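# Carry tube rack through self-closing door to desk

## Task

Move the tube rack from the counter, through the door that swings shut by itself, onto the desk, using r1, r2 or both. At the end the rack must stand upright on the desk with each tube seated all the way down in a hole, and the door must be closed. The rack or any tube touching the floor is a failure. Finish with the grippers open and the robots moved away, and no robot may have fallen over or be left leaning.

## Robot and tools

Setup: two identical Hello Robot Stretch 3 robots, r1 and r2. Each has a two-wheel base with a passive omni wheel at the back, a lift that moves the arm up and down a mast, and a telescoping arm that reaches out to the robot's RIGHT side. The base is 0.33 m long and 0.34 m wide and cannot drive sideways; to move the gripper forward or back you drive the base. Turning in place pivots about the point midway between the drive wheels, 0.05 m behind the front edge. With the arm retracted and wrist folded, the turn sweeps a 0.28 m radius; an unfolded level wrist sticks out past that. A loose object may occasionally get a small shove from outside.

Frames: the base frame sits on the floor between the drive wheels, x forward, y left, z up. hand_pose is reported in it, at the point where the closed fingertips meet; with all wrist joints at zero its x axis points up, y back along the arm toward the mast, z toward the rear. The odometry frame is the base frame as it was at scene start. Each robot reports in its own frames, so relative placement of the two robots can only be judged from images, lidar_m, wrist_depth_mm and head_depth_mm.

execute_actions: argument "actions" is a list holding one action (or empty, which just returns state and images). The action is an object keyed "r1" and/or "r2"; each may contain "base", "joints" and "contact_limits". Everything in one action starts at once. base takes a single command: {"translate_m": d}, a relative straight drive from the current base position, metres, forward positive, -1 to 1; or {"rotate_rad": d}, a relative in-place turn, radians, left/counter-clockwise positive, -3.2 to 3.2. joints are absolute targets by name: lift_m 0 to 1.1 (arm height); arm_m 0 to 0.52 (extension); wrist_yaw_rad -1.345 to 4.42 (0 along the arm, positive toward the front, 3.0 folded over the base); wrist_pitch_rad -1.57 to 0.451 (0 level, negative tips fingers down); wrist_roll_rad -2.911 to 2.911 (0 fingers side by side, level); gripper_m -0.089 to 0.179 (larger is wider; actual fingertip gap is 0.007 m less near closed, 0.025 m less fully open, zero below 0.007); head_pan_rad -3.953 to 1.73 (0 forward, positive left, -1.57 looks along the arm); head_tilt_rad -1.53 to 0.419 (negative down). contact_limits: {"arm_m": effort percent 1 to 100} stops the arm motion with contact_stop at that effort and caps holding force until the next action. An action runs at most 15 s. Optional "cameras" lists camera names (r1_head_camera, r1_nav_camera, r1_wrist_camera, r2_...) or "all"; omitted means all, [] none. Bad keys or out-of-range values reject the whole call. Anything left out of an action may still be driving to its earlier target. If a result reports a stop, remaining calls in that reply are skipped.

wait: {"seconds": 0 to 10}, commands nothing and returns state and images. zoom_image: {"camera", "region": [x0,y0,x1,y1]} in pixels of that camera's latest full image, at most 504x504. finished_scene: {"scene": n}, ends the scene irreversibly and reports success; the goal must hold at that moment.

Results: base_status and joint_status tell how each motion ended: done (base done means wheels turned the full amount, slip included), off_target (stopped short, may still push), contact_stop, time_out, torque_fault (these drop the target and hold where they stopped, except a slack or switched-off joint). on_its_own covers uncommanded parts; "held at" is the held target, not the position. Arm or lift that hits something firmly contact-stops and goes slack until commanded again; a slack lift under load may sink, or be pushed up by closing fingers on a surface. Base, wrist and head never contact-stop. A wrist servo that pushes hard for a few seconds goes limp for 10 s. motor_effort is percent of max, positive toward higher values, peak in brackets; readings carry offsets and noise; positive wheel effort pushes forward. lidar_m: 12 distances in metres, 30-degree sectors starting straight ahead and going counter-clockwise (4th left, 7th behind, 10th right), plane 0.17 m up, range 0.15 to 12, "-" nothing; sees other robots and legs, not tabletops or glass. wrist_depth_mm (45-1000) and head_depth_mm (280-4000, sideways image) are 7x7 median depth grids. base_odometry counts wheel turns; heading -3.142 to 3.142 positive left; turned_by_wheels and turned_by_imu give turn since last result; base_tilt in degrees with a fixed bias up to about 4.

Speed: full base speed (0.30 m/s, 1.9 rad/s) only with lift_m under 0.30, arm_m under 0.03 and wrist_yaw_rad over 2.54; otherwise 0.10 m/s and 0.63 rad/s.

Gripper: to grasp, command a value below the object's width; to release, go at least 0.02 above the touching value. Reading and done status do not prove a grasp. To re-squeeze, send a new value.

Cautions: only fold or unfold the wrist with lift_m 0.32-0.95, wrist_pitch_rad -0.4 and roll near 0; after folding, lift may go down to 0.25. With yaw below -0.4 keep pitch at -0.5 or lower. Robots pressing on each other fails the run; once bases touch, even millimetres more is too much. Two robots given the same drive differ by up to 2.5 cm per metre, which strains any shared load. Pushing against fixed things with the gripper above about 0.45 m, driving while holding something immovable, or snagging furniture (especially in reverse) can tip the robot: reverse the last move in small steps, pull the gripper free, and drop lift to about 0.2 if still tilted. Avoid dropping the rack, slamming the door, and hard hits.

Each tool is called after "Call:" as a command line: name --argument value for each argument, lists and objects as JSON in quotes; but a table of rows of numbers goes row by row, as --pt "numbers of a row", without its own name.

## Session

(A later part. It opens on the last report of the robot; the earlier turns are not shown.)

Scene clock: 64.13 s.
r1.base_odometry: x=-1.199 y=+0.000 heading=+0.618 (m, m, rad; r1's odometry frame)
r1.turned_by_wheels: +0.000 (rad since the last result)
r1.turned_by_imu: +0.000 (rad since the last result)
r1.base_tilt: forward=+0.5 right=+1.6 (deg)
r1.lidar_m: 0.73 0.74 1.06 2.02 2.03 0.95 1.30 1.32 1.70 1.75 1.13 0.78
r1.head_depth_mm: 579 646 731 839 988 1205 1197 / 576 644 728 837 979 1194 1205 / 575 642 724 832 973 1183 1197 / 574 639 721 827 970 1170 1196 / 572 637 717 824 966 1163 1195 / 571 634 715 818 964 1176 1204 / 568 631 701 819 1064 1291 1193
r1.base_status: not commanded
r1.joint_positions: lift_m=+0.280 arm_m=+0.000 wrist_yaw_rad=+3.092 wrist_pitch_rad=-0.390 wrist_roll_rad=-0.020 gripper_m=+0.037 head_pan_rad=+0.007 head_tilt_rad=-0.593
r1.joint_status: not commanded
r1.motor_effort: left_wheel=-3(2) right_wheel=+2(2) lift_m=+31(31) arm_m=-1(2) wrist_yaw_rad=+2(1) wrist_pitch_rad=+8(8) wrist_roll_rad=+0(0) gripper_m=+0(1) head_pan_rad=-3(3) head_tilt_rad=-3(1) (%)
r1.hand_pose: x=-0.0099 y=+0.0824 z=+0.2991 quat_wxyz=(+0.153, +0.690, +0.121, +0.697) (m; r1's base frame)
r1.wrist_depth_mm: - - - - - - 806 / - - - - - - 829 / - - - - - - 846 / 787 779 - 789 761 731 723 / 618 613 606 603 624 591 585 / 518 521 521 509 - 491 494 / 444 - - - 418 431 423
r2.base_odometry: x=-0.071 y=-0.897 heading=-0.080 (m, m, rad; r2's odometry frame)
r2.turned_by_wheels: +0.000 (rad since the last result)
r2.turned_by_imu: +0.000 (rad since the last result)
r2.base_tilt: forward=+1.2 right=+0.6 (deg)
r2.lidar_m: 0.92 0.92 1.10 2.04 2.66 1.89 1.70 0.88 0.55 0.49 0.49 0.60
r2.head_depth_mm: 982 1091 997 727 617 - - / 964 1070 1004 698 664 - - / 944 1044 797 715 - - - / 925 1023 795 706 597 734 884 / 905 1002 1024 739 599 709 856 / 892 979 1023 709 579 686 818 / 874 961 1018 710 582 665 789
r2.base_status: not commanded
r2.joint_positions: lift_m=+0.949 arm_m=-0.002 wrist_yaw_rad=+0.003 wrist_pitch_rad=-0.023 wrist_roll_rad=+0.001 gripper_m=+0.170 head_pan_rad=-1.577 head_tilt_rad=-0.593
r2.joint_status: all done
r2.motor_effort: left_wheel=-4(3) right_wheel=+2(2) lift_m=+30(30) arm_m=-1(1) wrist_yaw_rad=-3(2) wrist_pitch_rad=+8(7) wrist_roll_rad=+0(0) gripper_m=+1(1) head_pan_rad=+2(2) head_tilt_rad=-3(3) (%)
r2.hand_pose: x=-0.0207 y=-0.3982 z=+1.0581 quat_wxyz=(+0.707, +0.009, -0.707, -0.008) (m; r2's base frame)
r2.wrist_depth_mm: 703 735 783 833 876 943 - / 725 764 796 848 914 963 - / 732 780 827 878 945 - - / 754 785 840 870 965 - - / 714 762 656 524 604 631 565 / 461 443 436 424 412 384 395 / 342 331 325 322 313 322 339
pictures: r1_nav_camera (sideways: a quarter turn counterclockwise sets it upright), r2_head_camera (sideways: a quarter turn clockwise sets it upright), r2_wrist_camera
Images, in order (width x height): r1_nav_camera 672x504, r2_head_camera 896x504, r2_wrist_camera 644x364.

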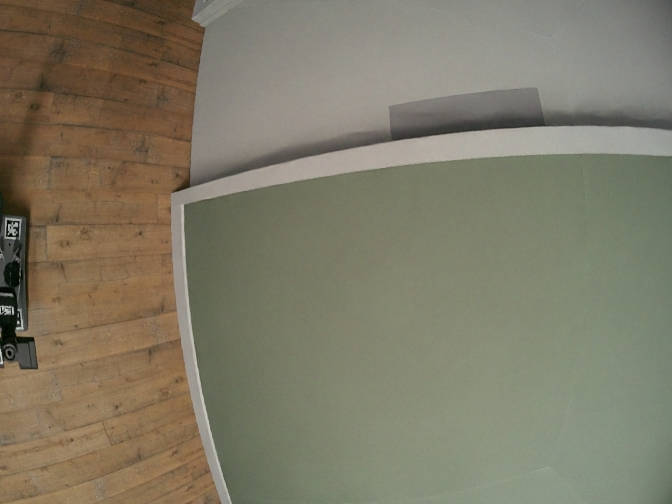

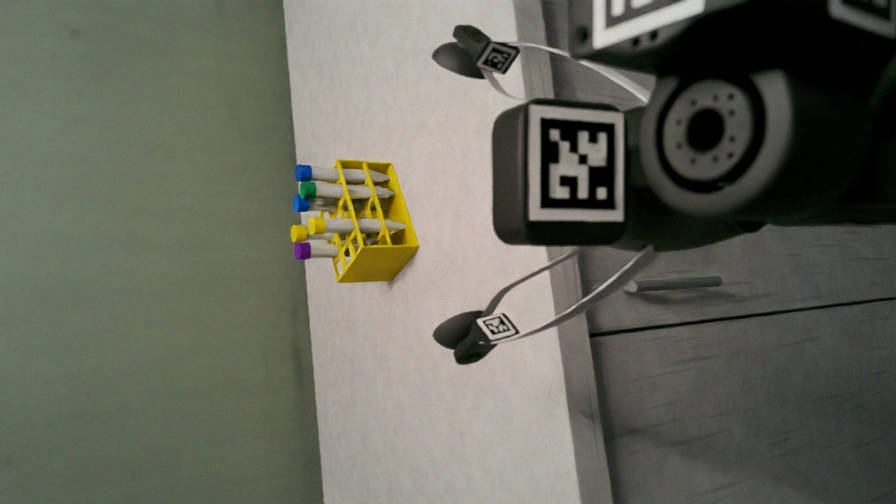

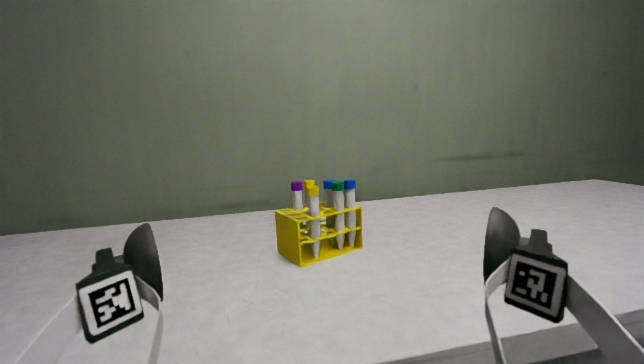

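Call:
execute_actions --actions '[{"r1":{"base":{"rotate_rad":1.57}},"r2":{"base":{"translate_m":-0.12},"joints":{"wrist_yaw_rad":0.5,"arm_m":0.2,"lift_m":0.87}}}]' --cameras '[]'

Call:
execute_actions --actions '[{"r1":{"base":{"translate_m":0.6}}}]' --cameras '[]'

Call:
execute_actions --actions '[{"r1":{"base":{"rotate_rad":-1.57}}}]' --cameras '["r1_nav_camera","r2_head_camera","r2_wrist_camera"]'

Scene clock: 72.73 s.
r1.base_odometry: x=-1.199 y=+0.000 heading=+2.188 (m, m, rad; r1's odometry frame)
r1.turned_by_wheels: +1.570 (rad since the last result)
r1.turned_by_imu: +1.567 (rad since the last result)
r1.base_tilt: forward=+0.6 right=+1.6 (deg)
r1.lidar_m: 2.02 1.84 0.94 1.30 1.32 1.70 1.75 1.15 0.78 0.73 0.74 1.05
r1.head_depth_mm: 1677 1826 1866 1873 1712 1430 1197 / 1717 1908 2146 2286 1766 1430 1202 / 1698 1886 2137 2305 1769 1435 1204 / 1689 1894 2123 2309 1758 1422 1200 / 1696 1875 2120 2298 1764 1426 1201 / 1687 1869 2101 2275 1759 1424 1200 / 1663 1829 2079 2258 1758 1430 1198
r1.base_status: done
r1.joint_positions: lift_m=+0.280 arm_m=+0.000 wrist_yaw_rad=+3.092 wrist_pitch_rad=-0.390 wrist_roll_rad=-0.020 gripper_m=+0.037 head_pan_rad=+0.007 head_tilt_rad=-0.593
r1.joint_status: not commanded
r1.motor_effort: left_wheel=-1(7) right_wheel=+2(9) lift_m=+31(31) arm_m=-2(1) wrist_yaw_rad=+1(1) wrist_pitch_rad=+8(7) wrist_roll_rad=+0(0) gripper_m=+1(1) head_pan_rad=-3(3) head_tilt_rad=-2(3) (%)
r1.hand_pose: x=-0.0099 y=+0.0824 z=+0.2991 quat_wxyz=(+0.153, +0.690, +0.121, +0.697) (m; r1's base frame)
r1.wrist_depth_mm: - - - - - - - / - - - - - - - / - - - - 930 - - / 791 812 - 753 757 704 733 / 624 625 620 609 633 597 591 / 518 521 525 511 - 500 494 / 450 - - - 416 427 425
r2.base_odometry: x=-0.191 y=-0.888 heading=-0.080 (m, m, rad; r2's odometry frame)
r2.turned_by_wheels: +0.000 (rad since the last result)
r2.turned_by_imu: +0.000 (rad since the last result)
r2.base_tilt: forward=+1.2 right=+0.8 (deg)
r2.lidar_m: 1.04 1.04 1.24 2.31 2.63 1.77 1.58 0.92 0.58 0.51 0.52 0.62
r2.head_depth_mm: 1003 1117 994 745 - 871 1106 / 987 1089 1003 765 - 821 1007 / 964 1068 1007 767 - 794 966 / 952 1042 956 - 683 766 928 / 931 1020 769 738 639 740 891 / 913 1003 1025 738 602 715 861 / 900 982 1029 709 603 697 829
r2.base_status: done
r2.joint_positions: lift_m=+0.871 arm_m=+0.200 wrist_yaw_rad=+0.498 wrist_pitch_rad=-0.022 wrist_roll_rad=+0.001 gripper_m=+0.170 head_pan_rad=-1.577 head_tilt_rad=-0.593
r2.joint_status: all done
r2.motor_effort: left_wheel=-4(11) right_wheel=+2(4) lift_m=+11(26) arm_m=+5(1) wrist_yaw_rad=+2(3) wrist_pitch_rad=+7(8) wrist_roll_rad=+0(0) gripper_m=+1(2) head_pan_rad=+3(3) head_tilt_rad=-4(4) (%)
r2.hand_pose: x=+0.1007 y=-0.5691 z=+0.9797 quat_wxyz=(+0.687, +0.182, -0.683, +0.167) (m; r2's base frame)
r2.wrist_depth_mm: 860 788 724 676 626 586 554 / 896 815 761 685 643 599 563 / 928 860 764 715 645 613 579 / 939 839 787 704 322 613 579 / 451 481 416 370 316 385 357 / 311 281 277 268 263 242 249 / - 209 207 202 198 194 191
pictures: none
No camera images: the call's "cameras" was empty. Leave "cameras" out to get every camera's image.

Scene clock: 76.43 s.
r1.base_odometry: x=-1.547 y=+0.490 heading=+2.188 (m, m, rad; r1's odometry frame)
r1.turned_by_wheels: +0.000 (rad since the last result)
r1.turned_by_imu: +0.004 (rad since the last result)
r1.base_tilt: forward=+0.6 right=+1.6 (deg)
r1.lidar_m: 1.43 1.45 1.37 1.36 0.94 1.77 2.35 1.06 0.73 0.75 0.76 0.90
r1.head_depth_mm: 1191 1323 1498 1662 1649 1430 1196 / 1188 1326 1502 1729 1758 1428 1192 / 1177 1315 1503 1722 1768 1422 1201 / 1172 1312 1488 1710 1771 1424 1195 / 1168 1307 1477 1689 1764 1430 1200 / 1172 1302 1469 1686 1757 1424 1202 / 1158 1295 1455 1672 1754 1425 1193
r1.base_status: done
r1.joint_positions: lift_m=+0.280 arm_m=+0.000 wrist_yaw_rad=+3.092 wrist_pitch_rad=-0.390 wrist_roll_rad=-0.020 gripper_m=+0.037 head_pan_rad=+0.007 head_tilt_rad=-0.594
r1.joint_status: not commanded
r1.motor_effort: left_wheel=-1(5) right_wheel=+2(6) lift_m=+31(31) arm_m=-2(2) wrist_yaw_rad=+0(1) wrist_pitch_rad=+8(8) wrist_roll_rad=+1(0) gripper_m=+0(1) head_pan_rad=-2(3) head_tilt_rad=-2(3) (%)
r1.hand_pose: x=-0.0099 y=+0.0824 z=+0.2991 quat_wxyz=(+0.153, +0.690, +0.121, +0.697) (m; r1's base frame)
r1.wrist_depth_mm: - - - - - - - / - - - - - - - / - - - - - - 930 / 768 792 - 778 726 746 721 / 623 623 618 615 617 591 591 / 508 516 521 512 - 495 489 / 441 - - - 418 429 424
r2.base_odometry: x=-0.191 y=-0.888 heading=-0.080 (m, m, rad; r2's odometry frame)
r2.turned_by_wheels: +0.000 (rad since the last result)
r2.turned_by_imu: +0.000 (rad since the last result)
r2.base_tilt: forward=+1.3 right=+0.9 (deg)
r2.lidar_m: 1.04 1.04 1.25 2.31 2.63 1.78 1.58 0.93 0.58 0.52 0.52 0.62
r2.head_depth_mm: 1007 1112 1000 743 - 872 1104 / 988 1092 1001 766 - 821 1011 / 966 1069 1010 766 - 795 967 / 947 1047 952 - 681 766 929 / 929 1023 769 736 643 743 894 / 912 1005 1025 738 602 716 862 / 897 984 1029 709 603 698 829
r2.base_status: not commanded
r2.joint_positions: lift_m=+0.871 arm_m=+0.200 wrist_yaw_rad=+0.498 wrist_pitch_rad=-0.022 wrist_roll_rad=+0.001 gripper_m=+0.170 head_pan_rad=-1.577 head_tilt_rad=-0.593
r2.joint_status: not commanded
r2.motor_effort: left_wheel=-4(3) right_wheel=+2(2) lift_m=+12(12) arm_m=+5(5) wrist_yaw_rad=+2(3) wrist_pitch_rad=+7(7) wrist_roll_rad=+0(0) gripper_m=+0(1) head_pan_rad=+2(2) head_tilt_rad=-3(2) (%)
r2.hand_pose: x=+0.1007 y=-0.5691 z=+0.9797 quat_wxyz=(+0.687, +0.182, -0.683, +0.167) (m; r2's base frame)
r2.wrist_depth_mm: 864 791 733 673 633 590 552 / 897 825 747 685 641 601 565 / 934 854 767 722 644 617 579 / 942 844 770 706 320 605 580 / 455 483 418 372 317 389 358 / 312 281 275 269 260 243 249 / - 209 206 202 198 194 191
pictures: none
No camera images: the call's "cameras" was empty. Leave "cameras" out to get every camera's image.

Scene clock: 78.60 s.
r1.base_odometry: x=-1.547 y=+0.490 heading=+0.618 (m, m, rad; r1's odometry frame)
r1.turned_by_wheels: -1.570 (rad since the last result)
r1.turned_by_imu: -1.566 (rad since the last result)
r1.base_tilt: forward=+0.6 right=+1.5 (deg)
r1.lidar_m: 0.75 0.77 0.90 1.43 1.45 1.37 0.98 0.94 1.78 2.35 1.04 0.73
r1.head_depth_mm: 598 668 741 815 909 1101 1191 / 598 666 749 866 1012 1165 1200 / 596 664 750 862 1013 1227 1204 / 593 661 748 857 1005 1215 1200 / 591 660 744 853 1003 1209 1200 / 590 659 740 850 997 1205 1199 / 587 655 739 845 989 1196 1195
r1.base_status: done
r1.joint_positions: lift_m=+0.280 arm_m=+0.000 wrist_yaw_rad=+3.092 wrist_pitch_rad=-0.390 wrist_roll_rad=-0.020 gripper_m=+0.037 head_pan_rad=+0.007 head_tilt_rad=-0.594
r1.joint_status: not commanded
r1.motor_effort: left_wheel=+3(9) right_wheel=-2(5) lift_m=+31(31) arm_m=-1(1) wrist_yaw_rad=+1(1) wrist_pitch_rad=+8(8) wrist_roll_rad=+0(0) gripper_m=+0(1) head_pan_rad=-3(3) head_tilt_rad=-1(1) (%)
r1.hand_pose: x=-0.0099 y=+0.0824 z=+0.2991 quat_wxyz=(+0.153, +0.690, +0.121, +0.697) (m; r1's base frame)
r1.wrist_depth_mm: - - - - - - 684 / - - - - - - 712 / - - - - - 937 716 / 792 790 - 778 780 719 728 / 621 610 604 609 635 592 578 / 522 514 525 497 - 503 502 / 441 - - - 414 429 419
r2.base_odometry: x=-0.191 y=-0.888 heading=-0.080 (m, m, rad; r2's odometry frame)
r2.turned_by_wheels: +0.000 (rad since the last result)
r2.turned_by_imu: +0.000 (rad since the last result)
r2.base_tilt: forward=+1.2 right=+0.6 (deg)
r2.lidar_m: 1.04 1.04 1.24 2.31 2.63 1.77 1.58 0.92 0.57 0.51 0.52 0.62
r2.head_depth_mm: 1006 1120 995 747 - 870 1105 / 990 1093 1006 764 - 822 1007 / 969 1069 1009 767 - 792 966 / 949 1045 953 - 683 768 928 / 934 1021 769 739 641 741 888 / 917 1003 1019 741 601 713 865 / 898 983 1028 710 603 697 830
r2.base_status: not commanded
r2.joint_positions: lift_m=+0.871 arm_m=+0.200 wrist_yaw_rad=+0.498 wrist_pitch_rad=-0.022 wrist_roll_rad=+0.001 gripper_m=+0.170 head_pan_rad=-1.577 head_tilt_rad=-0.593
r2.joint_status: not commanded
r2.motor_effort: left_wheel=-3(3) right_wheel=+2(2) lift_m=+12(12) arm_m=+5(5) wrist_yaw_rad=+3(2) wrist_pitch_rad=+7(7) wrist_roll_rad=+0(0) gripper_m=+1(1) head_pan_rad=+3(3) head_tilt_rad=-2(2) (%)
r2.hand_pose: x=+0.1007 y=-0.5691 z=+0.9797 quat_wxyz=(+0.687, +0.182, -0.683, +0.167) (m; r2's base frame)
r2.wrist_depth_mm: 879 802 738 670 624 581 551 / 891 821 748 696 646 611 565 / 918 843 773 712 654 615 576 / 926 851 777 711 318 605 576 / 450 482 418 372 316 388 356 / 310 281 277 268 262 243 250 / - 208 207 202 199 194 191
pictures: r1_nav_camera (sideways: a quarter turn counterclockwise sets it upright), r2_head_camera (sideways: a quarter turn clockwise sets it upright), r2_wrist_camera
Images, in order (width x height): r1_nav_camera 672x504, r2_head_camera 896x504, r2_wrist_camera 644x364.

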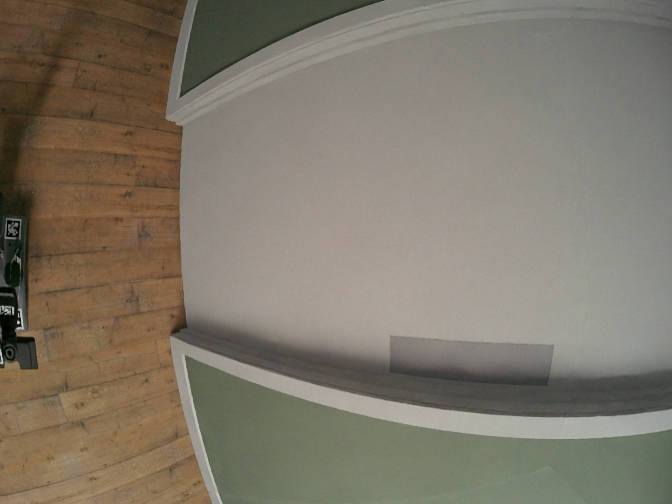

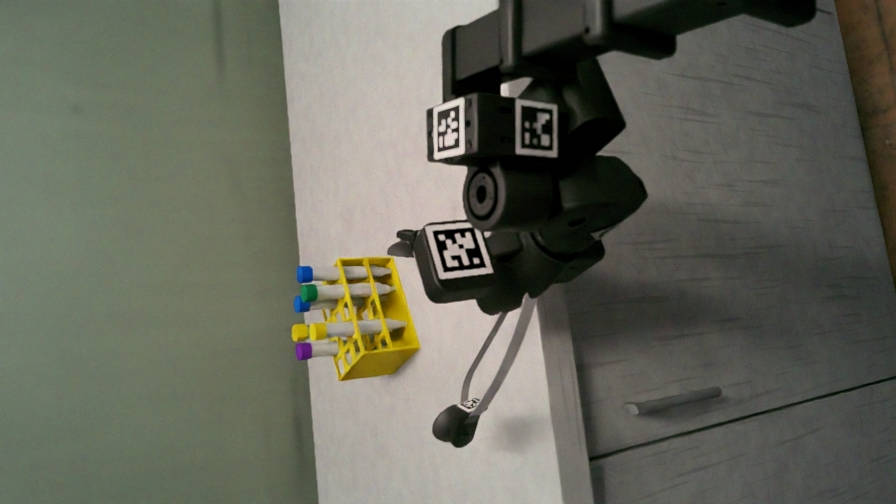

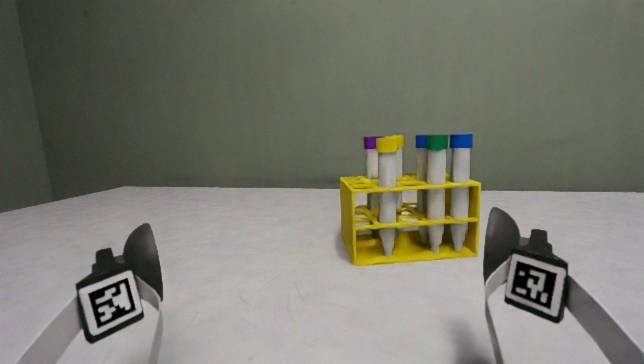

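Call:
execute_actions --actions '[{"r1":{"base":{"translate_m":1.0}},"r2":{"base":{"translate_m":-0.1},"joints":{"lift_m":0.83}}}]' --cameras '[]'

Call:
execute_actions --actions '[{"r1":{"base":{"translate_m":0.45}},"r2":{"base":{"translate_m":0.09},"joints":{"arm_m":0.365}}}]' --cameras '["r1_nav_camera","r2_head_camera","r2_wrist_camera"]'

Scene clock: 96.67 s.
r1.base_odometry: x=-0.732 y=+1.069 heading=+0.618 (m, m, rad; r1's odometry frame)
r1.turned_by_wheels: +0.000 (rad since the last result)
r1.turned_by_imu: +0.066 (rad since the last result)
r1.base_tilt: forward=+0.6 right=+1.5 (deg)
r1.lidar_m: 0.15 - 0.15 0.18 0.45 2.08 1.91 0.35 0.32 0.73 1.70 0.20
r1.head_depth_mm: - - - - - 302 1120 / - - - - - - 332 / - - - - - - 297 / - - - - - - - / - - - - - - - / - - - - - - - / - - - - - - -
r1.base_status: done
r1.joint_positions: lift_m=+0.280 arm_m=+0.000 wrist_yaw_rad=+3.092 wrist_pitch_rad=-0.389 wrist_roll_rad=-0.020 gripper_m=+0.037 head_pan_rad=-0.004 head_tilt_rad=-0.598
r1.joint_status: not commanded
r1.motor_effort: left_wheel=+3(61) right_wheel=+1(16) lift_m=+33(35) arm_m=-2(2) wrist_yaw_rad=+0(4) wrist_pitch_rad=+7(9) wrist_roll_rad=+0(0) gripper_m=+1(1) head_pan_rad=+1(2) head_tilt_rad=-1(3) (%)
r1.hand_pose: x=-0.0099 y=+0.0825 z=+0.2991 quat_wxyz=(+0.153, +0.690, +0.121, +0.697) (m; r1's base frame)
r1.wrist_depth_mm: - - 364 267 192 150 123 / - - - 291 206 157 128 / - - - 316 217 166 133 / 763 780 - 355 234 173 139 / 623 608 618 379 240 184 145 / 512 522 518 411 - 195 152 / 440 - - - 285 201 159
r2.base_odometry: x=-0.290 y=-0.880 heading=-0.080 (m, m, rad; r2's odometry frame)
r2.turned_by_wheels: +0.000 (rad since the last result)
r2.turned_by_imu: -0.001 (rad since the last result)
r2.base_tilt: forward=+1.2 right=+0.7 (deg)
r2.lidar_m: 1.13 1.14 1.36 2.54 2.60 1.42 1.48 0.96 0.60 0.53 0.54 0.65
r2.head_depth_mm: 1028 1140 998 698 - - 1141 / 1007 1108 1004 730 - 866 1050 / 985 1086 1011 702 - 839 1008 / 964 1067 1012 770 - 799 967 / 948 1042 1017 708 668 772 932 / 930 1020 806 740 646 750 896 / 917 1001 1031 709 627 727 870
r2.base_status: done
r2.joint_positions: lift_m=+0.831 arm_m=+0.200 wrist_yaw_rad=+0.498 wrist_pitch_rad=-0.022 wrist_roll_rad=+0.001 gripper_m=+0.170 head_pan_rad=-1.577 head_tilt_rad=-0.593
r2.joint_status: all done
r2.motor_effort: left_wheel=-3(9) right_wheel=+2(4) lift_m=+13(14) arm_m=+5(5) wrist_yaw_rad=+2(2) wrist_pitch_rad=+7(7) wrist_roll_rad=+0(0) gripper_m=+1(1) head_pan_rad=+2(3) head_tilt_rad=-2(3) (%)
r2.hand_pose: x=+0.1007 y=-0.5691 z=+0.9397 quat_wxyz=(+0.687, +0.182, -0.683, +0.167) (m; r2's base frame)
r2.wrist_depth_mm: 892 819 750 697 647 605 567 / 922 849 775 716 669 624 586 / 972 875 809 366 682 640 599 / 720 657 582 378 499 477 442 / 321 339 293 282 271 286 251 / 213 198 194 190 184 171 176 / - 147 145 143 140 136 134
pictures: none
No camera images: the call's "cameras" was empty. Leave "cameras" out to get every camera's image.

Scene clock: 99.73 s.
r1.base_odometry: x=-0.365 y=+1.330 heading=+0.618 (m, m, rad; r1's odometry frame)
r1.turned_by_wheels: +0.000 (rad since the last result)
r1.turned_by_imu: +0.003 (rad since the last result)
r1.base_tilt: forward=+0.5 right=+1.5 (deg)
r1.lidar_m: 1.98 2.04 0.17 0.18 0.25 0.77 2.37 0.69 0.91 1.64 1.30 2.06
r1.head_depth_mm: 1642 1829 2067 2242 1760 1430 1191 / 1638 1838 2067 2242 1758 1425 1194 / 1639 1851 2084 2256 1755 1413 1197 / 1654 1840 2097 2247 1752 1414 1198 / 1653 1867 2101 2263 1751 1427 1204 / 1663 1863 2095 2280 1757 1427 1194 / 1671 1852 2108 2274 1743 1423 1197
r1.base_status: done
r1.joint_positions: lift_m=+0.280 arm_m=+0.000 wrist_yaw_rad=+3.092 wrist_pitch_rad=-0.389 wrist_roll_rad=-0.020 gripper_m=+0.037 head_pan_rad=-0.004 head_tilt_rad=-0.598
r1.joint_status: not commanded
r1.motor_effort: left_wheel=+3(34) right_wheel=+1(6) lift_m=+32(32) arm_m=-2(1) wrist_yaw_rad=+0(0) wrist_pitch_rad=+8(8) wrist_roll_rad=+0(0) gripper_m=+0(1) head_pan_rad=+1(1) head_tilt_rad=-1(1) (%)
r1.hand_pose: x=-0.0099 y=+0.0825 z=+0.2991 quat_wxyz=(+0.153, +0.690, +0.121, +0.697) (m; r1's base frame)
r1.wrist_depth_mm: 403 332 243 219 188 169 - / 459 369 - 238 203 186 - / 565 413 - 260 220 205 - / 716 477 - 287 238 680 729 / 617 566 463 314 254 562 599 / 511 522 505 344 - 502 495 / 453 - - - 326 426 432
r2.base_odometry: x=-0.201 y=-0.887 heading=-0.080 (m, m, rad; r2's odometry frame)
r2.turned_by_wheels: +0.000 (rad since the last result)
r2.turned_by_imu: -0.072 (rad since the last result)
r2.base_tilt: forward=+0.9 right=+0.2 (deg)
r2.lidar_m: 1.06 1.06 1.22 2.07 2.62 1.30 1.56 1.05 0.60 0.52 0.52 0.60
r2.head_depth_mm: 1062 1182 1014 735 - - 1172 / 1032 1142 1019 - 739 880 1149 / 1007 1110 1029 - 711 836 1018 / 978 1080 1098 - 682 798 961 / 955 1046 980 702 656 763 914 / 930 1017 927 718 633 731 868 / 907 992 1050 722 613 697 825
r2.base_status: done
r2.joint_positions: lift_m=+0.831 arm_m=+0.364 wrist_yaw_rad=+0.503 wrist_pitch_rad=+0.025 wrist_roll_rad=+0.000 gripper_m=+0.170 head_pan_rad=-1.576 head_tilt_rad=-0.597
r2.joint_status: all done
r2.motor_effort: left_wheel=+0(19) right_wheel=+0(9) lift_m=+3(13) arm_m=+9(30) wrist_yaw_rad=-3(28) wrist_pitch_rad=-8(36) wrist_roll_rad=+0(8) gripper_m=+1(1) head_pan_rad=+2(2) head_tilt_rad=-1(2) (%)
r2.hand_pose: x=+0.1023 y=-0.7342 z=+0.9522 quat_wxyz=(+0.683, +0.168, -0.687, +0.184) (m; r2's base frame)
r2.wrist_depth_mm: 671 629 581 553 522 492 470 / 683 644 599 558 522 501 472 / 689 647 593 561 543 512 489 / 704 669 209 241 548 515 492 / 466 264 213 203 378 401 346 / 282 219 215 211 240 220 227 / - 185 183 179 176 171 169
pictures: r1_nav_camera (sideways: a quarter turn counterclockwise sets it upright), r2_head_camera (sideways: a quarter turn clockwise sets it upright), r2_wrist_camera
Images, in order (width x height): r1_nav_camera 672x504, r2_head_camera 896x504, r2_wrist_camera 644x364.

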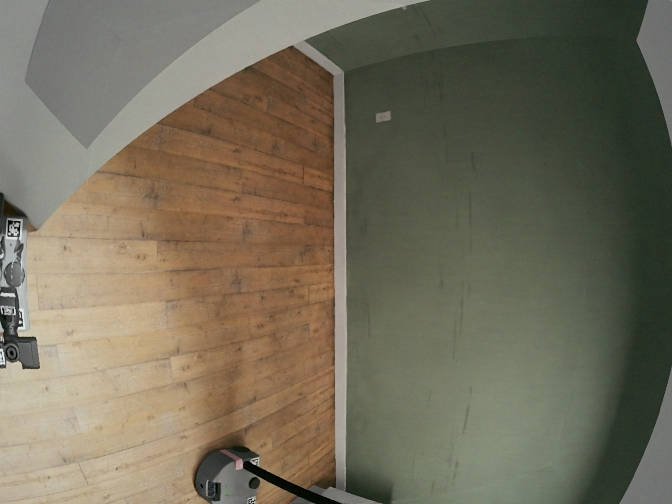

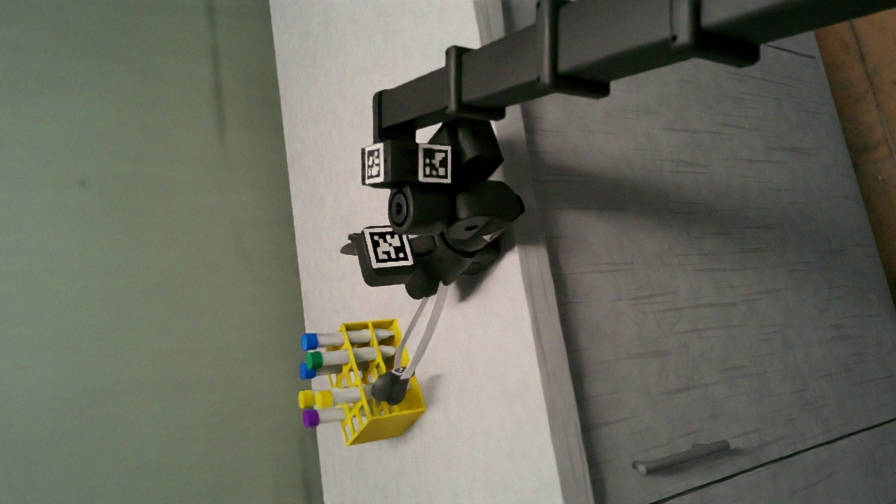

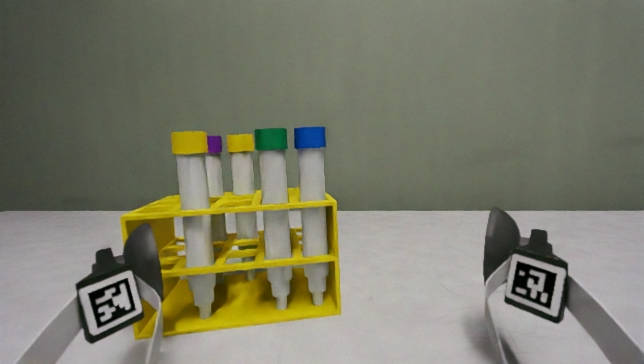

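Call:
execute_actions --actions '[{"r1":{"base":{"rotate_rad":1.1}},"r2":{"joints":{"lift_m":0.87,"arm_m":0.27}}}]' --cameras '[]'

Call:
execute_actions --actions '[{"r2":{"base":{"translate_m":0.1},"joints":{"wrist_pitch_rad":-0.15}}}]' --cameras '[]'

Call:
execute_actions --actions '[{"r2":{"joints":{"arm_m":0.33}}}]' --cameras '["r1_nav_camera","r2_wrist_camera"]'

Scene clock: 106.40 s.
r1.base_odometry: x=-0.365 y=+1.330 heading=+1.718 (m, m, rad; r1's odometry frame)
r1.turned_by_wheels: +1.100 (rad since the last result)
r1.turned_by_imu: +1.113 (rad since the last result)
r1.base_tilt: forward=+0.6 right=+1.6 (deg)
r1.lidar_m: 1.82 - 0.15 1.01 2.83 0.68 0.97 1.63 1.30 2.04 1.99 2.05
r1.head_depth_mm: 1592 1818 2084 2297 1757 1424 1195 / - - 2025 2216 1764 1419 1198 / - - - - - - 1191 / - - - - - - - / - - - - - - - / - - - - - - - / - - - - - - -
r1.base_status: done
r1.joint_positions: lift_m=+0.280 arm_m=+0.000 wrist_yaw_rad=+3.091 wrist_pitch_rad=-0.390 wrist_roll_rad=-0.020 gripper_m=+0.037 head_pan_rad=-0.002 head_tilt_rad=-0.594
r1.joint_status: not commanded
r1.motor_effort: left_wheel=+1(42) right_wheel=+3(24) lift_m=+31(32) arm_m=-1(1) wrist_yaw_rad=+1(2) wrist_pitch_rad=+8(9) wrist_roll_rad=+0(0) gripper_m=+0(1) head_pan_rad=+1(8) head_tilt_rad=-2(2) (%)
r1.hand_pose: x=-0.0098 y=+0.0824 z=+0.2991 quat_wxyz=(+0.154, +0.690, +0.121, +0.697) (m; r1's base frame)
r1.wrist_depth_mm: - - - - 896 191 103 / - - - - 939 183 101 / - - - - 799 175 99 / 581 786 - 774 673 169 97 / 586 624 610 615 422 163 94 / 523 503 522 512 - 156 92 / 443 - - - 356 139 90
r2.base_odometry: x=-0.201 y=-0.887 heading=-0.080 (m, m, rad; r2's odometry frame)
r2.turned_by_wheels: +0.000 (rad since the last result)
r2.turned_by_imu: -0.007 (rad since the last result)
r2.base_tilt: forward=+1.3 right=+0.8 (deg)
r2.lidar_m: 1.06 1.06 1.21 2.05 2.61 1.41 1.56 1.06 0.60 0.52 0.52 0.60
r2.head_depth_mm: 1057 1176 987 757 - 922 1160 / 1026 1143 991 - 742 875 1140 / 999 1106 999 - 715 831 1015 / 972 1063 1005 - 682 788 956 / 944 1040 1004 702 646 752 906 / 919 1008 766 675 599 723 860 / 895 983 1022 706 601 685 817
r2.base_status: not commanded
r2.joint_positions: lift_m=+0.869 arm_m=+0.270 wrist_yaw_rad=+0.501 wrist_pitch_rad=-0.017 wrist_roll_rad=+0.000 gripper_m=+0.170 head_pan_rad=-1.576 head_tilt_rad=-0.597
r2.joint_status: all done
r2.motor_effort: left_wheel=+0(9) right_wheel=-1(10) lift_m=+29(34) arm_m=-6(10) wrist_yaw_rad=+0(2) wrist_pitch_rad=+6(8) wrist_roll_rad=+0(0) gripper_m=+1(1) head_pan_rad=+2(2) head_tilt_rad=-1(1) (%)
r2.hand_pose: x=+0.1014 y=-0.6398 z=+0.9797 quat_wxyz=(+0.687, +0.181, -0.683, +0.169) (m; r2's base frame)
r2.wrist_depth_mm: 732 685 652 616 580 551 524 / 747 707 666 629 603 570 545 / 780 733 691 647 615 582 551 / 794 748 688 273 626 594 562 / 460 482 350 289 381 404 357 / 311 281 277 269 262 243 250 / - 209 206 203 198 193 191
pictures: none
No camera images: the call's "cameras" was empty. Leave "cameras" out to get every camera's image.

Scene clock: 108.93 s.
r1.base_odometry: x=-0.365 y=+1.330 heading=+1.718 (m, m, rad; r1's odometry frame)
r1.turned_by_wheels: +0.000 (rad since the last result)
r1.turned_by_imu: +0.000 (rad since the last result)
r1.base_tilt: forward=+0.6 right=+1.5 (deg)
r1.lidar_m: 1.82 - 0.15 1.01 2.82 0.68 0.96 1.63 1.39 2.04 1.98 2.05
r1.head_depth_mm: 1607 1828 2096 2281 1763 1428 1197 / - - 2039 2194 1764 1425 1192 / - - - - - - 1185 / - - - - - - - / - - - - - - - / - - - - - - - / - - - - - - -
r1.base_status: not commanded
r1.joint_positions: lift_m=+0.280 arm_m=+0.000 wrist_yaw_rad=+3.091 wrist_pitch_rad=-0.390 wrist_roll_rad=-0.020 gripper_m=+0.037 head_pan_rad=-0.002 head_tilt_rad=-0.594
r1.joint_status: not commanded
r1.motor_effort: left_wheel=+0(1) right_wheel=+3(3) lift_m=+31(32) arm_m=-2(2) wrist_yaw_rad=+0(0) wrist_pitch_rad=+8(8) wrist_roll_rad=+0(0) gripper_m=+1(1) head_pan_rad=+1(1) head_tilt_rad=-2(2) (%)
r1.hand_pose: x=-0.0098 y=+0.0824 z=+0.2991 quat_wxyz=(+0.154, +0.690, +0.121, +0.697) (m; r1's base frame)
r1.wrist_depth_mm: - - - - 886 191 103 / - - - - 891 182 101 / - - - - 782 175 99 / 585 789 - 770 659 169 97 / 580 615 607 598 424 162 95 / 519 516 531 511 - 158 93 / 442 - - - 355 140 91
r2.base_odometry: x=-0.101 y=-0.895 heading=-0.080 (m, m, rad; r2's odometry frame)
r2.turned_by_wheels: +0.000 (rad since the last result)
r2.turned_by_imu: -0.001 (rad since the last result)
r2.base_tilt: forward=+1.3 right=+0.7 (deg)
r2.lidar_m: 0.96 0.96 1.10 1.86 2.65 1.50 1.66 1.00 0.57 0.49 0.49 0.57
r2.head_depth_mm: 1030 1141 994 756 - 875 1136 / 1001 1105 998 - 700 825 1022 / 972 1079 999 - 679 783 957 / 949 1043 892 - 642 747 904 / 919 1014 790 704 597 709 856 / 896 987 1014 705 578 683 811 / 876 959 1013 704 578 652 771
r2.base_status: done
r2.joint_positions: lift_m=+0.869 arm_m=+0.270 wrist_yaw_rad=+0.501 wrist_pitch_rad=-0.166 wrist_roll_rad=+0.000 gripper_m=+0.170 head_pan_rad=-1.576 head_tilt_rad=-0.597
r2.joint_status: all done
r2.motor_effort: left_wheel=+0(7) right_wheel=-1(5) lift_m=+30(30) arm_m=-6(6) wrist_yaw_rad=+0(1) wrist_pitch_rad=+5(5) wrist_roll_rad=+0(0) gripper_m=+0(1) head_pan_rad=+2(2) head_tilt_rad=-2(1) (%)
r2.hand_pose: x=+0.0979 y=-0.6337 z=+0.9421 quat_wxyz=(+0.697, +0.232, -0.668, +0.118) (m; r2's base frame)
r2.wrist_depth_mm: 673 622 594 563 537 517 489 / 693 664 631 592 257 525 513 / 744 688 654 610 224 479 527 / 436 415 395 286 227 274 339 / 275 285 259 245 237 249 234 / 206 195 193 190 186 175 179 / - 155 154 151 149 146 144
pictures: none
No camera images: the call's "cameras" was empty. Leave "cameras" out to get every camera's image.

Scene clock: 110.53 s.
r1.base_odometry: x=-0.365 y=+1.330 heading=+1.718 (m, m, rad; r1's odometry frame)
r1.turned_by_wheels: +0.000 (rad since the last result)
r1.turned_by_imu: +0.000 (rad since the last result)
r1.base_tilt: forward=+0.5 right=+1.6 (deg)
r1.lidar_m: 1.82 - 0.15 1.01 2.82 0.68 0.97 1.63 1.39 2.03 1.98 2.05
r1.head_depth_mm: 1600 1812 2100 2306 1763 1429 1197 / - - 2052 2178 1775 1427 1198 / - - - - - - 1185 / - - - - - - - / - - - - - - - / - - - - - - - / - - - - - - -
r1.base_status: not commanded
r1.joint_positions: lift_m=+0.280 arm_m=+0.000 wrist_yaw_rad=+3.091 wrist_pitch_rad=-0.390 wrist_roll_rad=-0.020 gripper_m=+0.037 head_pan_rad=-0.002 head_tilt_rad=-0.594
r1.joint_status: not commanded
r1.motor_effort: left_wheel=+1(1) right_wheel=+3(3) lift_m=+31(31) arm_m=-1(2) wrist_yaw_rad=+0(1) wrist_pitch_rad=+8(8) wrist_roll_rad=+0(0) gripper_m=+0(0) head_pan_rad=+1(1) head_tilt_rad=-3(2) (%)
r1.hand_pose: x=-0.0098 y=+0.0824 z=+0.2991 quat_wxyz=(+0.154, +0.690, +0.121, +0.697) (m; r1's base frame)
r1.wrist_depth_mm: - - - - 865 191 104 / - - - - 902 182 102 / - - - - 791 175 99 / 581 780 - 764 673 168 96 / 583 619 611 599 424 163 95 / 516 513 518 512 - 157 93 / 445 - - - 354 140 91
r2.base_odometry: x=-0.101 y=-0.895 heading=-0.080 (m, m, rad; r2's odometry frame)
r2.turned_by_wheels: +0.000 (rad since the last result)
r2.turned_by_imu: +0.000 (rad since the last result)
r2.base_tilt: forward=+1.3 right=+0.8 (deg)
r2.lidar_m: 0.96 0.96 1.10 1.86 2.65 1.50 1.66 1.00 0.57 0.49 0.49 0.57
r2.head_depth_mm: 1031 1138 989 756 - 862 1139 / 999 1108 1058 - 688 824 1026 / 978 1074 1068 - 662 784 961 / 944 1041 1003 - 634 749 906 / 921 1009 791 687 597 706 857 / 898 985 1013 686 578 681 810 / 875 957 1008 705 578 652 769
r2.base_status: not commanded
r2.joint_positions: lift_m=+0.869 arm_m=+0.330 wrist_yaw_rad=+0.501 wrist_pitch_rad=-0.166 wrist_roll_rad=+0.000 gripper_m=+0.170 head_pan_rad=-1.576 head_tilt_rad=-0.597
r2.joint_status: all done
r2.motor_effort: left_wheel=+0(0) right_wheel=-2(1) lift_m=+30(29) arm_m=+5(5) wrist_yaw_rad=-1(0) wrist_pitch_rad=+5(6) wrist_roll_rad=+0(0) gripper_m=+0(1) head_pan_rad=+2(2) head_tilt_rad=-1(2) (%)
r2.hand_pose: x=+0.0979 y=-0.6928 z=+0.9420 quat_wxyz=(+0.697, +0.232, -0.668, +0.117) (m; r2's base frame)
r2.wrist_depth_mm: 598 573 541 510 494 466 445 / 638 597 568 526 204 471 464 / 679 638 596 206 188 498 485 / 434 414 395 177 196 182 336 / 274 284 259 185 190 195 233 / 206 194 193 181 182 174 178 / - 155 153 151 148 145 144
pictures: r1_nav_camera (sideways: a quarter turn counterclockwise sets it upright), r2_wrist_camera
Images, in order (width x height): r1_nav_camera 672x504, r2_wrist_camera 644x364.

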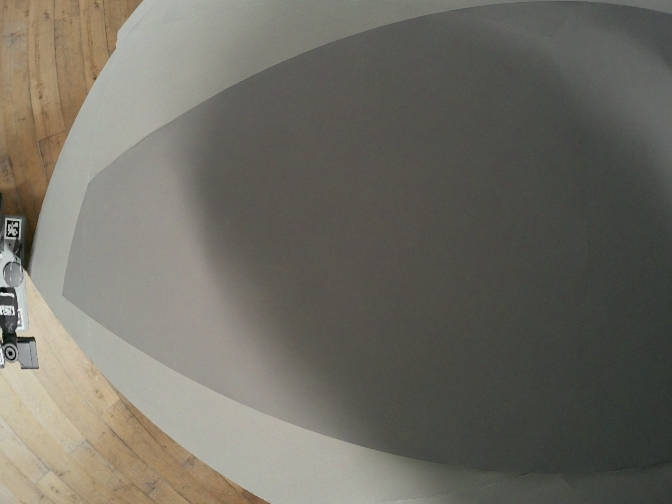

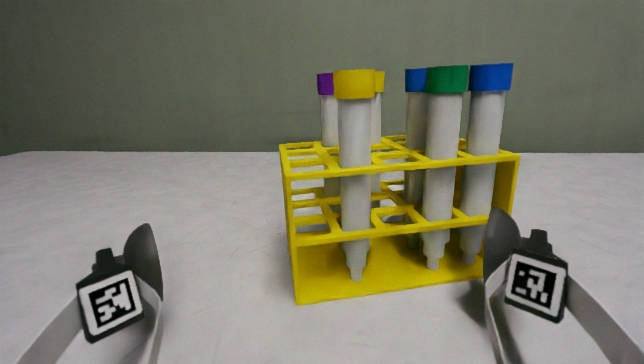

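Call:
execute_actions --actions '[{"r2":{"base":{"translate_m":-0.035}}}]' --cameras '[]'

Call:
execute_actions --actions '[{"r2":{"joints":{"arm_m":0.38}}}]' --cameras '["r2_wrist_camera"]'

Scene clock: 116.97 s.
r1.base_odometry: x=-0.365 y=+1.330 heading=+1.718 (m, m, rad; r1's odometry frame)
r1.turned_by_wheels: +0.000 (rad since the last result)
r1.turned_by_imu: +0.000 (rad since the last result)
r1.base_tilt: forward=+0.6 right=+1.5 (deg)
r1.lidar_m: 1.82 - 0.15 1.01 2.82 0.68 0.96 1.63 1.36 2.04 1.98 2.05
r1.head_depth_mm: 1613 1803 2102 2287 1774 1422 1202 / - - 2055 2189 1762 1430 1199 / - - - - - - 1187 / - - - - - - - / - - - - - - - / - - - - - - - / - - - - - - -
r1.base_status: not commanded
r1.joint_positions: lift_m=+0.280 arm_m=+0.000 wrist_yaw_rad=+3.091 wrist_pitch_rad=-0.390 wrist_roll_rad=-0.020 gripper_m=+0.037 head_pan_rad=-0.002 head_tilt_rad=-0.594
r1.joint_status: not commanded
r1.motor_effort: left_wheel=+2(0) right_wheel=+3(3) lift_m=+31(31) arm_m=-1(1) wrist_yaw_rad=+1(0) wrist_pitch_rad=+8(8) wrist_roll_rad=+0(0) gripper_m=+0(1) head_pan_rad=+1(1) head_tilt_rad=-2(3) (%)
r1.hand_pose: x=-0.0098 y=+0.0824 z=+0.2991 quat_wxyz=(+0.154, +0.690, +0.121, +0.697) (m; r1's base frame)
r1.wrist_depth_mm: - - - - 863 190 104 / - - - - 892 183 101 / - - - - 804 175 99 / 601 785 - 786 667 169 96 / 584 633 617 605 425 162 95 / 517 510 522 520 - 156 93 / 446 - - - 354 139 91
r2.base_odometry: x=-0.136 y=-0.892 heading=-0.080 (m, m, rad; r2's odometry frame)
r2.turned_by_wheels: +0.000 (rad since the last result)
r2.turned_by_imu: +0.000 (rad since the last result)
r2.base_tilt: forward=+1.3 right=+0.6 (deg)
r2.lidar_m: 1.00 1.00 1.14 1.93 2.64 1.47 1.62 1.02 0.58 0.50 0.50 0.58
r2.head_depth_mm: 1036 1159 991 755 - 876 1155 / 1009 1115 1057 - 702 842 1043 / 978 1081 1067 - 676 802 983 / 957 1048 1071 - 646 762 923 / 930 1023 768 688 622 728 873 / 904 995 1015 689 598 691 833 / 881 966 1018 706 578 669 786
r2.base_status: done
r2.joint_positions: lift_m=+0.869 arm_m=+0.330 wrist_yaw_rad=+0.501 wrist_pitch_rad=-0.166 wrist_roll_rad=+0.000 gripper_m=+0.170 head_pan_rad=-1.576 head_tilt_rad=-0.597
r2.joint_status: not commanded
r2.motor_effort: left_wheel=+1(5) right_wheel=-1(8) lift_m=+30(30) arm_m=+5(5) wrist_yaw_rad=-1(1) wrist_pitch_rad=+5(6) wrist_roll_rad=+0(0) gripper_m=+1(1) head_pan_rad=+2(2) head_tilt_rad=-1(1) (%)
r2.hand_pose: x=+0.0979 y=-0.6928 z=+0.9420 quat_wxyz=(+0.697, +0.232, -0.668, +0.117) (m; r2's base frame)
r2.wrist_depth_mm: 615 576 550 522 496 474 452 / 651 615 580 524 501 495 469 / 681 642 607 204 184 516 491 / 432 417 362 209 193 352 337 / 273 284 244 216 206 254 232 / 207 195 193 189 184 174 178 / - 155 153 151 148 145 144
pictures: none
No camera images: the call's "cameras" was empty. Leave "cameras" out to get every camera's image.

Scene clock: 118.43 s.
r1.base_odometry: x=-0.365 y=+1.330 heading=+1.718 (m, m, rad; r1's odometry frame)
r1.turned_by_wheels: +0.000 (rad since the last result)
r1.turned_by_imu: +0.000 (rad since the last result)
r1.base_tilt: forward=+0.6 right=+1.5 (deg)
r1.lidar_m: 1.82 - 0.15 1.01 2.83 0.68 0.96 1.63 1.36 2.04 1.98 2.05
r1.head_depth_mm: 1612 1809 2096 2292 1766 1429 1199 / - - 2050 2210 1765 1435 1199 / - - - - - - 1179 / - - - - - - - / - - - - - - - / - - - - - - - / - - - - - - -
r1.base_status: not commanded
r1.joint_positions: lift_m=+0.280 arm_m=+0.000 wrist_yaw_rad=+3.091 wrist_pitch_rad=-0.390 wrist_roll_rad=-0.020 gripper_m=+0.037 head_pan_rad=-0.002 head_tilt_rad=-0.594
r1.joint_status: not commanded
r1.motor_effort: left_wheel=+1(0) right_wheel=+3(3) lift_m=+31(31) arm_m=-2(2) wrist_yaw_rad=+0(0) wrist_pitch_rad=+8(8) wrist_roll_rad=+0(0) gripper_m=+1(1) head_pan_rad=+1(0) head_tilt_rad=-2(3) (%)
r1.hand_pose: x=-0.0098 y=+0.0824 z=+0.2991 quat_wxyz=(+0.154, +0.690, +0.121, +0.697) (m; r1's base frame)
r1.wrist_depth_mm: - - - - 893 191 103 / - - - - 903 182 101 / - - - - 792 175 99 / 593 796 - 768 660 168 97 / 576 633 626 589 422 163 95 / 517 512 517 516 - 157 92 / 443 - - - 353 139 91
r2.base_odometry: x=-0.136 y=-0.892 heading=-0.080 (m, m, rad; r2's odometry frame)
r2.turned_by_wheels: +0.000 (rad since the last result)
r2.turned_by_imu: +0.000 (rad since the last result)
r2.base_tilt: forward=+1.4 right=+0.7 (deg)
r2.lidar_m: 1.00 1.00 1.14 1.93 2.63 1.47 1.62 1.02 0.59 0.50 0.50 0.58
r2.head_depth_mm: 1034 1158 989 723 - 889 1151 / 1012 1116 1063 639 710 843 1045 / 984 1080 1141 640 674 796 979 / 957 1052 1074 642 647 760 923 / 926 1019 763 701 621 725 871 / 904 994 1017 703 598 689 834 / 883 963 1016 704 579 671 788
r2.base_status: not commanded
r2.joint_positions: lift_m=+0.869 arm_m=+0.380 wrist_yaw_rad=+0.501 wrist_pitch_rad=-0.166 wrist_roll_rad=+0.000 gripper_m=+0.170 head_pan_rad=-1.576 head_tilt_rad=-0.597
r2.joint_status: all done
r2.motor_effort: left_wheel=+1(1) right_wheel=-1(1) lift_m=+30(29) arm_m=+5(7) wrist_yaw_rad=-1(1) wrist_pitch_rad=+6(5) wrist_roll_rad=+0(0) gripper_m=+1(1) head_pan_rad=+2(2) head_tilt_rad=-2(2) (%)
r2.hand_pose: x=+0.0979 y=-0.7428 z=+0.9420 quat_wxyz=(+0.697, +0.232, -0.668, +0.117) (m; r2's base frame)
r2.wrist_depth_mm: 564 532 505 479 456 434 415 / 597 567 518 178 469 456 435 / 635 595 182 165 486 477 451 / 429 410 137 147 150 349 339 / 273 157 162 157 158 252 231 / 205 145 166 168 172 174 177 / - 150 150 151 148 145 143
pictures: r2_wrist_camera
Images, in order (width x height): r2_wrist_camera 644x364.

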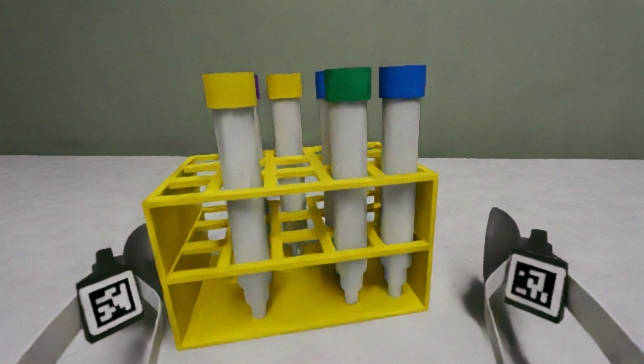

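Grip.

Call:
execute_actions --actions '[{"r2":{"joints":{"gripper_m":0.07}}}]' --cameras '[]'

Call:
execute_actions --actions '[{"r2":{"joints":{"lift_m":0.95}}}]' --cameras '["r2_wrist_camera","r2_head_camera"]'

Scene clock: 123.07 s.
r1.base_odometry: x=-0.365 y=+1.330 heading=+1.718 (m, m, rad; r1's odometry frame)
r1.turned_by_wheels: +0.000 (rad since the last result)
r1.turned_by_imu: +0.000 (rad since the last result)
r1.base_tilt: forward=+0.6 right=+1.5 (deg)
r1.lidar_m: 1.81 - 0.15 1.01 2.83 0.68 0.96 1.63 1.35 2.04 1.98 2.06
r1.head_depth_mm: 1608 1823 2101 2299 1773 1425 1196 / - - 2052 2200 1765 1430 1205 / - - - - - - 1177 / - - - - - - - / - - - - - - - / - - - - - - - / - - - - - - -
r1.base_status: not commanded
r1.joint_positions: lift_m=+0.280 arm_m=+0.000 wrist_yaw_rad=+3.091 wrist_pitch_rad=-0.390 wrist_roll_rad=-0.020 gripper_m=+0.037 head_pan_rad=-0.002 head_tilt_rad=-0.594
r1.joint_status: not commanded
r1.motor_effort: left_wheel=+1(1) right_wheel=+3(3) lift_m=+31(31) arm_m=-1(2) wrist_yaw_rad=+1(2) wrist_pitch_rad=+8(8) wrist_roll_rad=+0(0) gripper_m=+1(1) head_pan_rad=+0(1) head_tilt_rad=-2(3) (%)
r1.hand_pose: x=-0.0098 y=+0.0824 z=+0.2991 quat_wxyz=(+0.154, +0.690, +0.121, +0.697) (m; r1's base frame)
r1.wrist_depth_mm: - - - - 896 191 104 / - - - - 927 183 101 / - - - - 778 175 99 / 607 774 - 763 663 169 96 / 585 614 613 613 426 164 94 / 519 518 521 506 - 157 93 / 444 - - - 354 139 91
r2.base_odometry: x=-0.136 y=-0.892 heading=-0.080 (m, m, rad; r2's odometry frame)
r2.turned_by_wheels: +0.000 (rad since the last result)
r2.turned_by_imu: -0.001 (rad since the last result)
r2.base_tilt: forward=+1.3 right=+0.7 (deg)
r2.lidar_m: 1.00 1.00 1.14 1.92 2.63 1.47 1.63 1.02 0.58 0.50 0.50 0.58
r2.head_depth_mm: 1038 1159 991 723 - 884 1149 / 1007 1116 1063 639 709 842 1045 / 984 1081 1142 642 674 801 980 / 954 1050 1077 642 648 761 925 / 931 1020 790 686 623 727 870 / 902 990 1012 704 598 692 833 / 883 966 1015 707 579 669 785
r2.base_status: not commanded
r2.joint_positions: lift_m=+0.869 arm_m=+0.380 wrist_yaw_rad=+0.501 wrist_pitch_rad=-0.166 wrist_roll_rad=+0.000 gripper_m=+0.070 head_pan_rad=-1.576 head_tilt_rad=-0.597
r2.joint_status: all done
r2.motor_effort: left_wheel=+1(1) right_wheel=-2(2) lift_m=+30(30) arm_m=+5(5) wrist_yaw_rad=-1(1) wrist_pitch_rad=+6(6) wrist_roll_rad=+0(0) gripper_m=+0(82) head_pan_rad=+2(2) head_tilt_rad=-1(1) (%)
r2.hand_pose: x=+0.0979 y=-0.7428 z=+0.9420 quat_wxyz=(+0.697, +0.232, -0.668, +0.117) (m; r2's base frame)
r2.wrist_depth_mm: 560 537 504 478 455 435 416 / 597 560 534 478 192 458 430 / 638 590 557 200 194 476 454 / 431 414 196 165 204 352 338 / 273 266 238 170 220 237 232 / 200 197 173 178 176 181 177 / 157 156 153 150 147 145 143
pictures: none
No camera images: the call's "cameras" was empty. Leave "cameras" out to get every camera's image.

Scene clock: 124.63 s.
r1.base_odometry: x=-0.365 y=+1.330 heading=+1.718 (m, m, rad; r1's odometry frame)
r1.turned_by_wheels: +0.000 (rad since the last result)
r1.turned_by_imu: +0.000 (rad since the last result)
r1.base_tilt: forward=+0.6 right=+1.5 (deg)
r1.lidar_m: 1.82 - 0.15 1.01 2.83 0.68 0.97 1.63 1.36 2.04 1.98 2.04
r1.head_depth_mm: 1619 1814 2107 2306 1760 1427 1199 / - - 2039 2215 1762 1424 1201 / - - - - - - 1187 / - - - - - - - / - - - - - - - / - - - - - - - / - - - - - - -
r1.base_status: not commanded
r1.joint_positions: lift_m=+0.280 arm_m=+0.000 wrist_yaw_rad=+3.091 wrist_pitch_rad=-0.390 wrist_roll_rad=-0.020 gripper_m=+0.037 head_pan_rad=-0.002 head_tilt_rad=-0.594
r1.joint_status: not commanded
r1.motor_effort: left_wheel=+1(1) right_wheel=+3(3) lift_m=+31(31) arm_m=+0(1) wrist_yaw_rad=+1(0) wrist_pitch_rad=+8(8) wrist_roll_rad=+0(0) gripper_m=+1(1) head_pan_rad=+1(1) head_tilt_rad=-1(2) (%)
r1.hand_pose: x=-0.0098 y=+0.0824 z=+0.2991 quat_wxyz=(+0.154, +0.690, +0.121, +0.697) (m; r1's base frame)
r1.wrist_depth_mm: - - - - 921 191 104 / - - - - 891 184 101 / - - - - 794 174 99 / 587 811 - 766 674 169 97 / 584 625 624 609 430 162 95 / 514 514 518 506 - 157 93 / 446 - - - 353 139 91
r2.base_odometry: x=-0.136 y=-0.892 heading=-0.080 (m, m, rad; r2's odometry frame)
r2.turned_by_wheels: +0.000 (rad since the last result)
r2.turned_by_imu: +0.000 (rad since the last result)
r2.base_tilt: forward=+1.2 right=+0.8 (deg)
r2.lidar_m: 1.00 1.00 1.14 1.93 2.63 1.47 1.63 1.02 0.58 0.50 0.50 0.58
r2.head_depth_mm: 1041 1153 - 637 734 888 1136 / 1012 1101 839 693 703 845 1046 / 984 1072 - 696 674 800 981 / 953 1049 - 697 646 763 924 / 932 1019 789 701 620 728 875 / 905 990 1010 705 598 693 833 / 885 965 1015 707 579 668 787
r2.base_status: not commanded
r2.joint_positions: lift_m=+0.949 arm_m=+0.380 wrist_yaw_rad=+0.501 wrist_pitch_rad=-0.170 wrist_roll_rad=+0.000 gripper_m=+0.070 head_pan_rad=-1.576 head_tilt_rad=-0.597
r2.joint_status: all done
r2.motor_effort: left_wheel=+1(1) right_wheel=-1(2) lift_m=+30(29) arm_m=+5(5) wrist_yaw_rad=+0(1) wrist_pitch_rad=+7(7) wrist_roll_rad=+0(0) gripper_m=+0(1) head_pan_rad=+2(2) head_tilt_rad=-1(2) (%)
r2.hand_pose: x=+0.0978 y=-0.7426 z=+1.0210 quat_wxyz=(+0.698, +0.233, -0.667, +0.116) (m; r2's base frame)
r2.wrist_depth_mm: 561 531 502 479 455 434 410 / 600 557 532 502 479 454 430 / 634 594 560 530 500 474 451 / 654 621 583 545 520 500 477 / 449 439 459 220 292 394 384 / 332 326 249 191 224 300 294 / 260 258 244 192 239 242 238
pictures: r2_head_camera (sideways: a quarter turn clockwise sets it upright), r2_wrist_camera
Images, in order (width x height): r2_head_camera 896x504, r2_wrist_camera 644x364.

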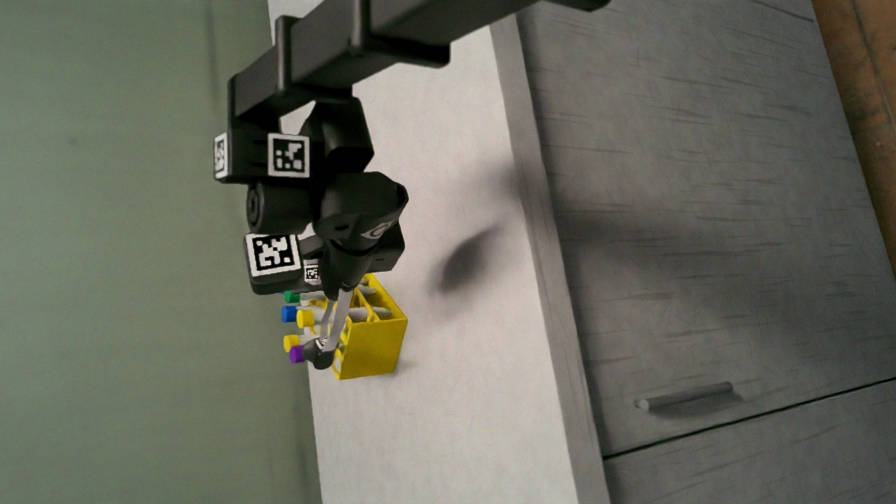

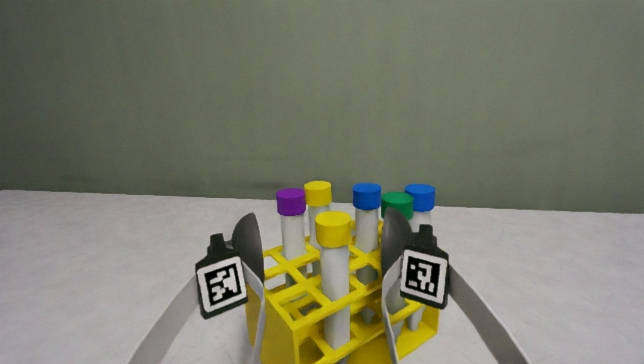

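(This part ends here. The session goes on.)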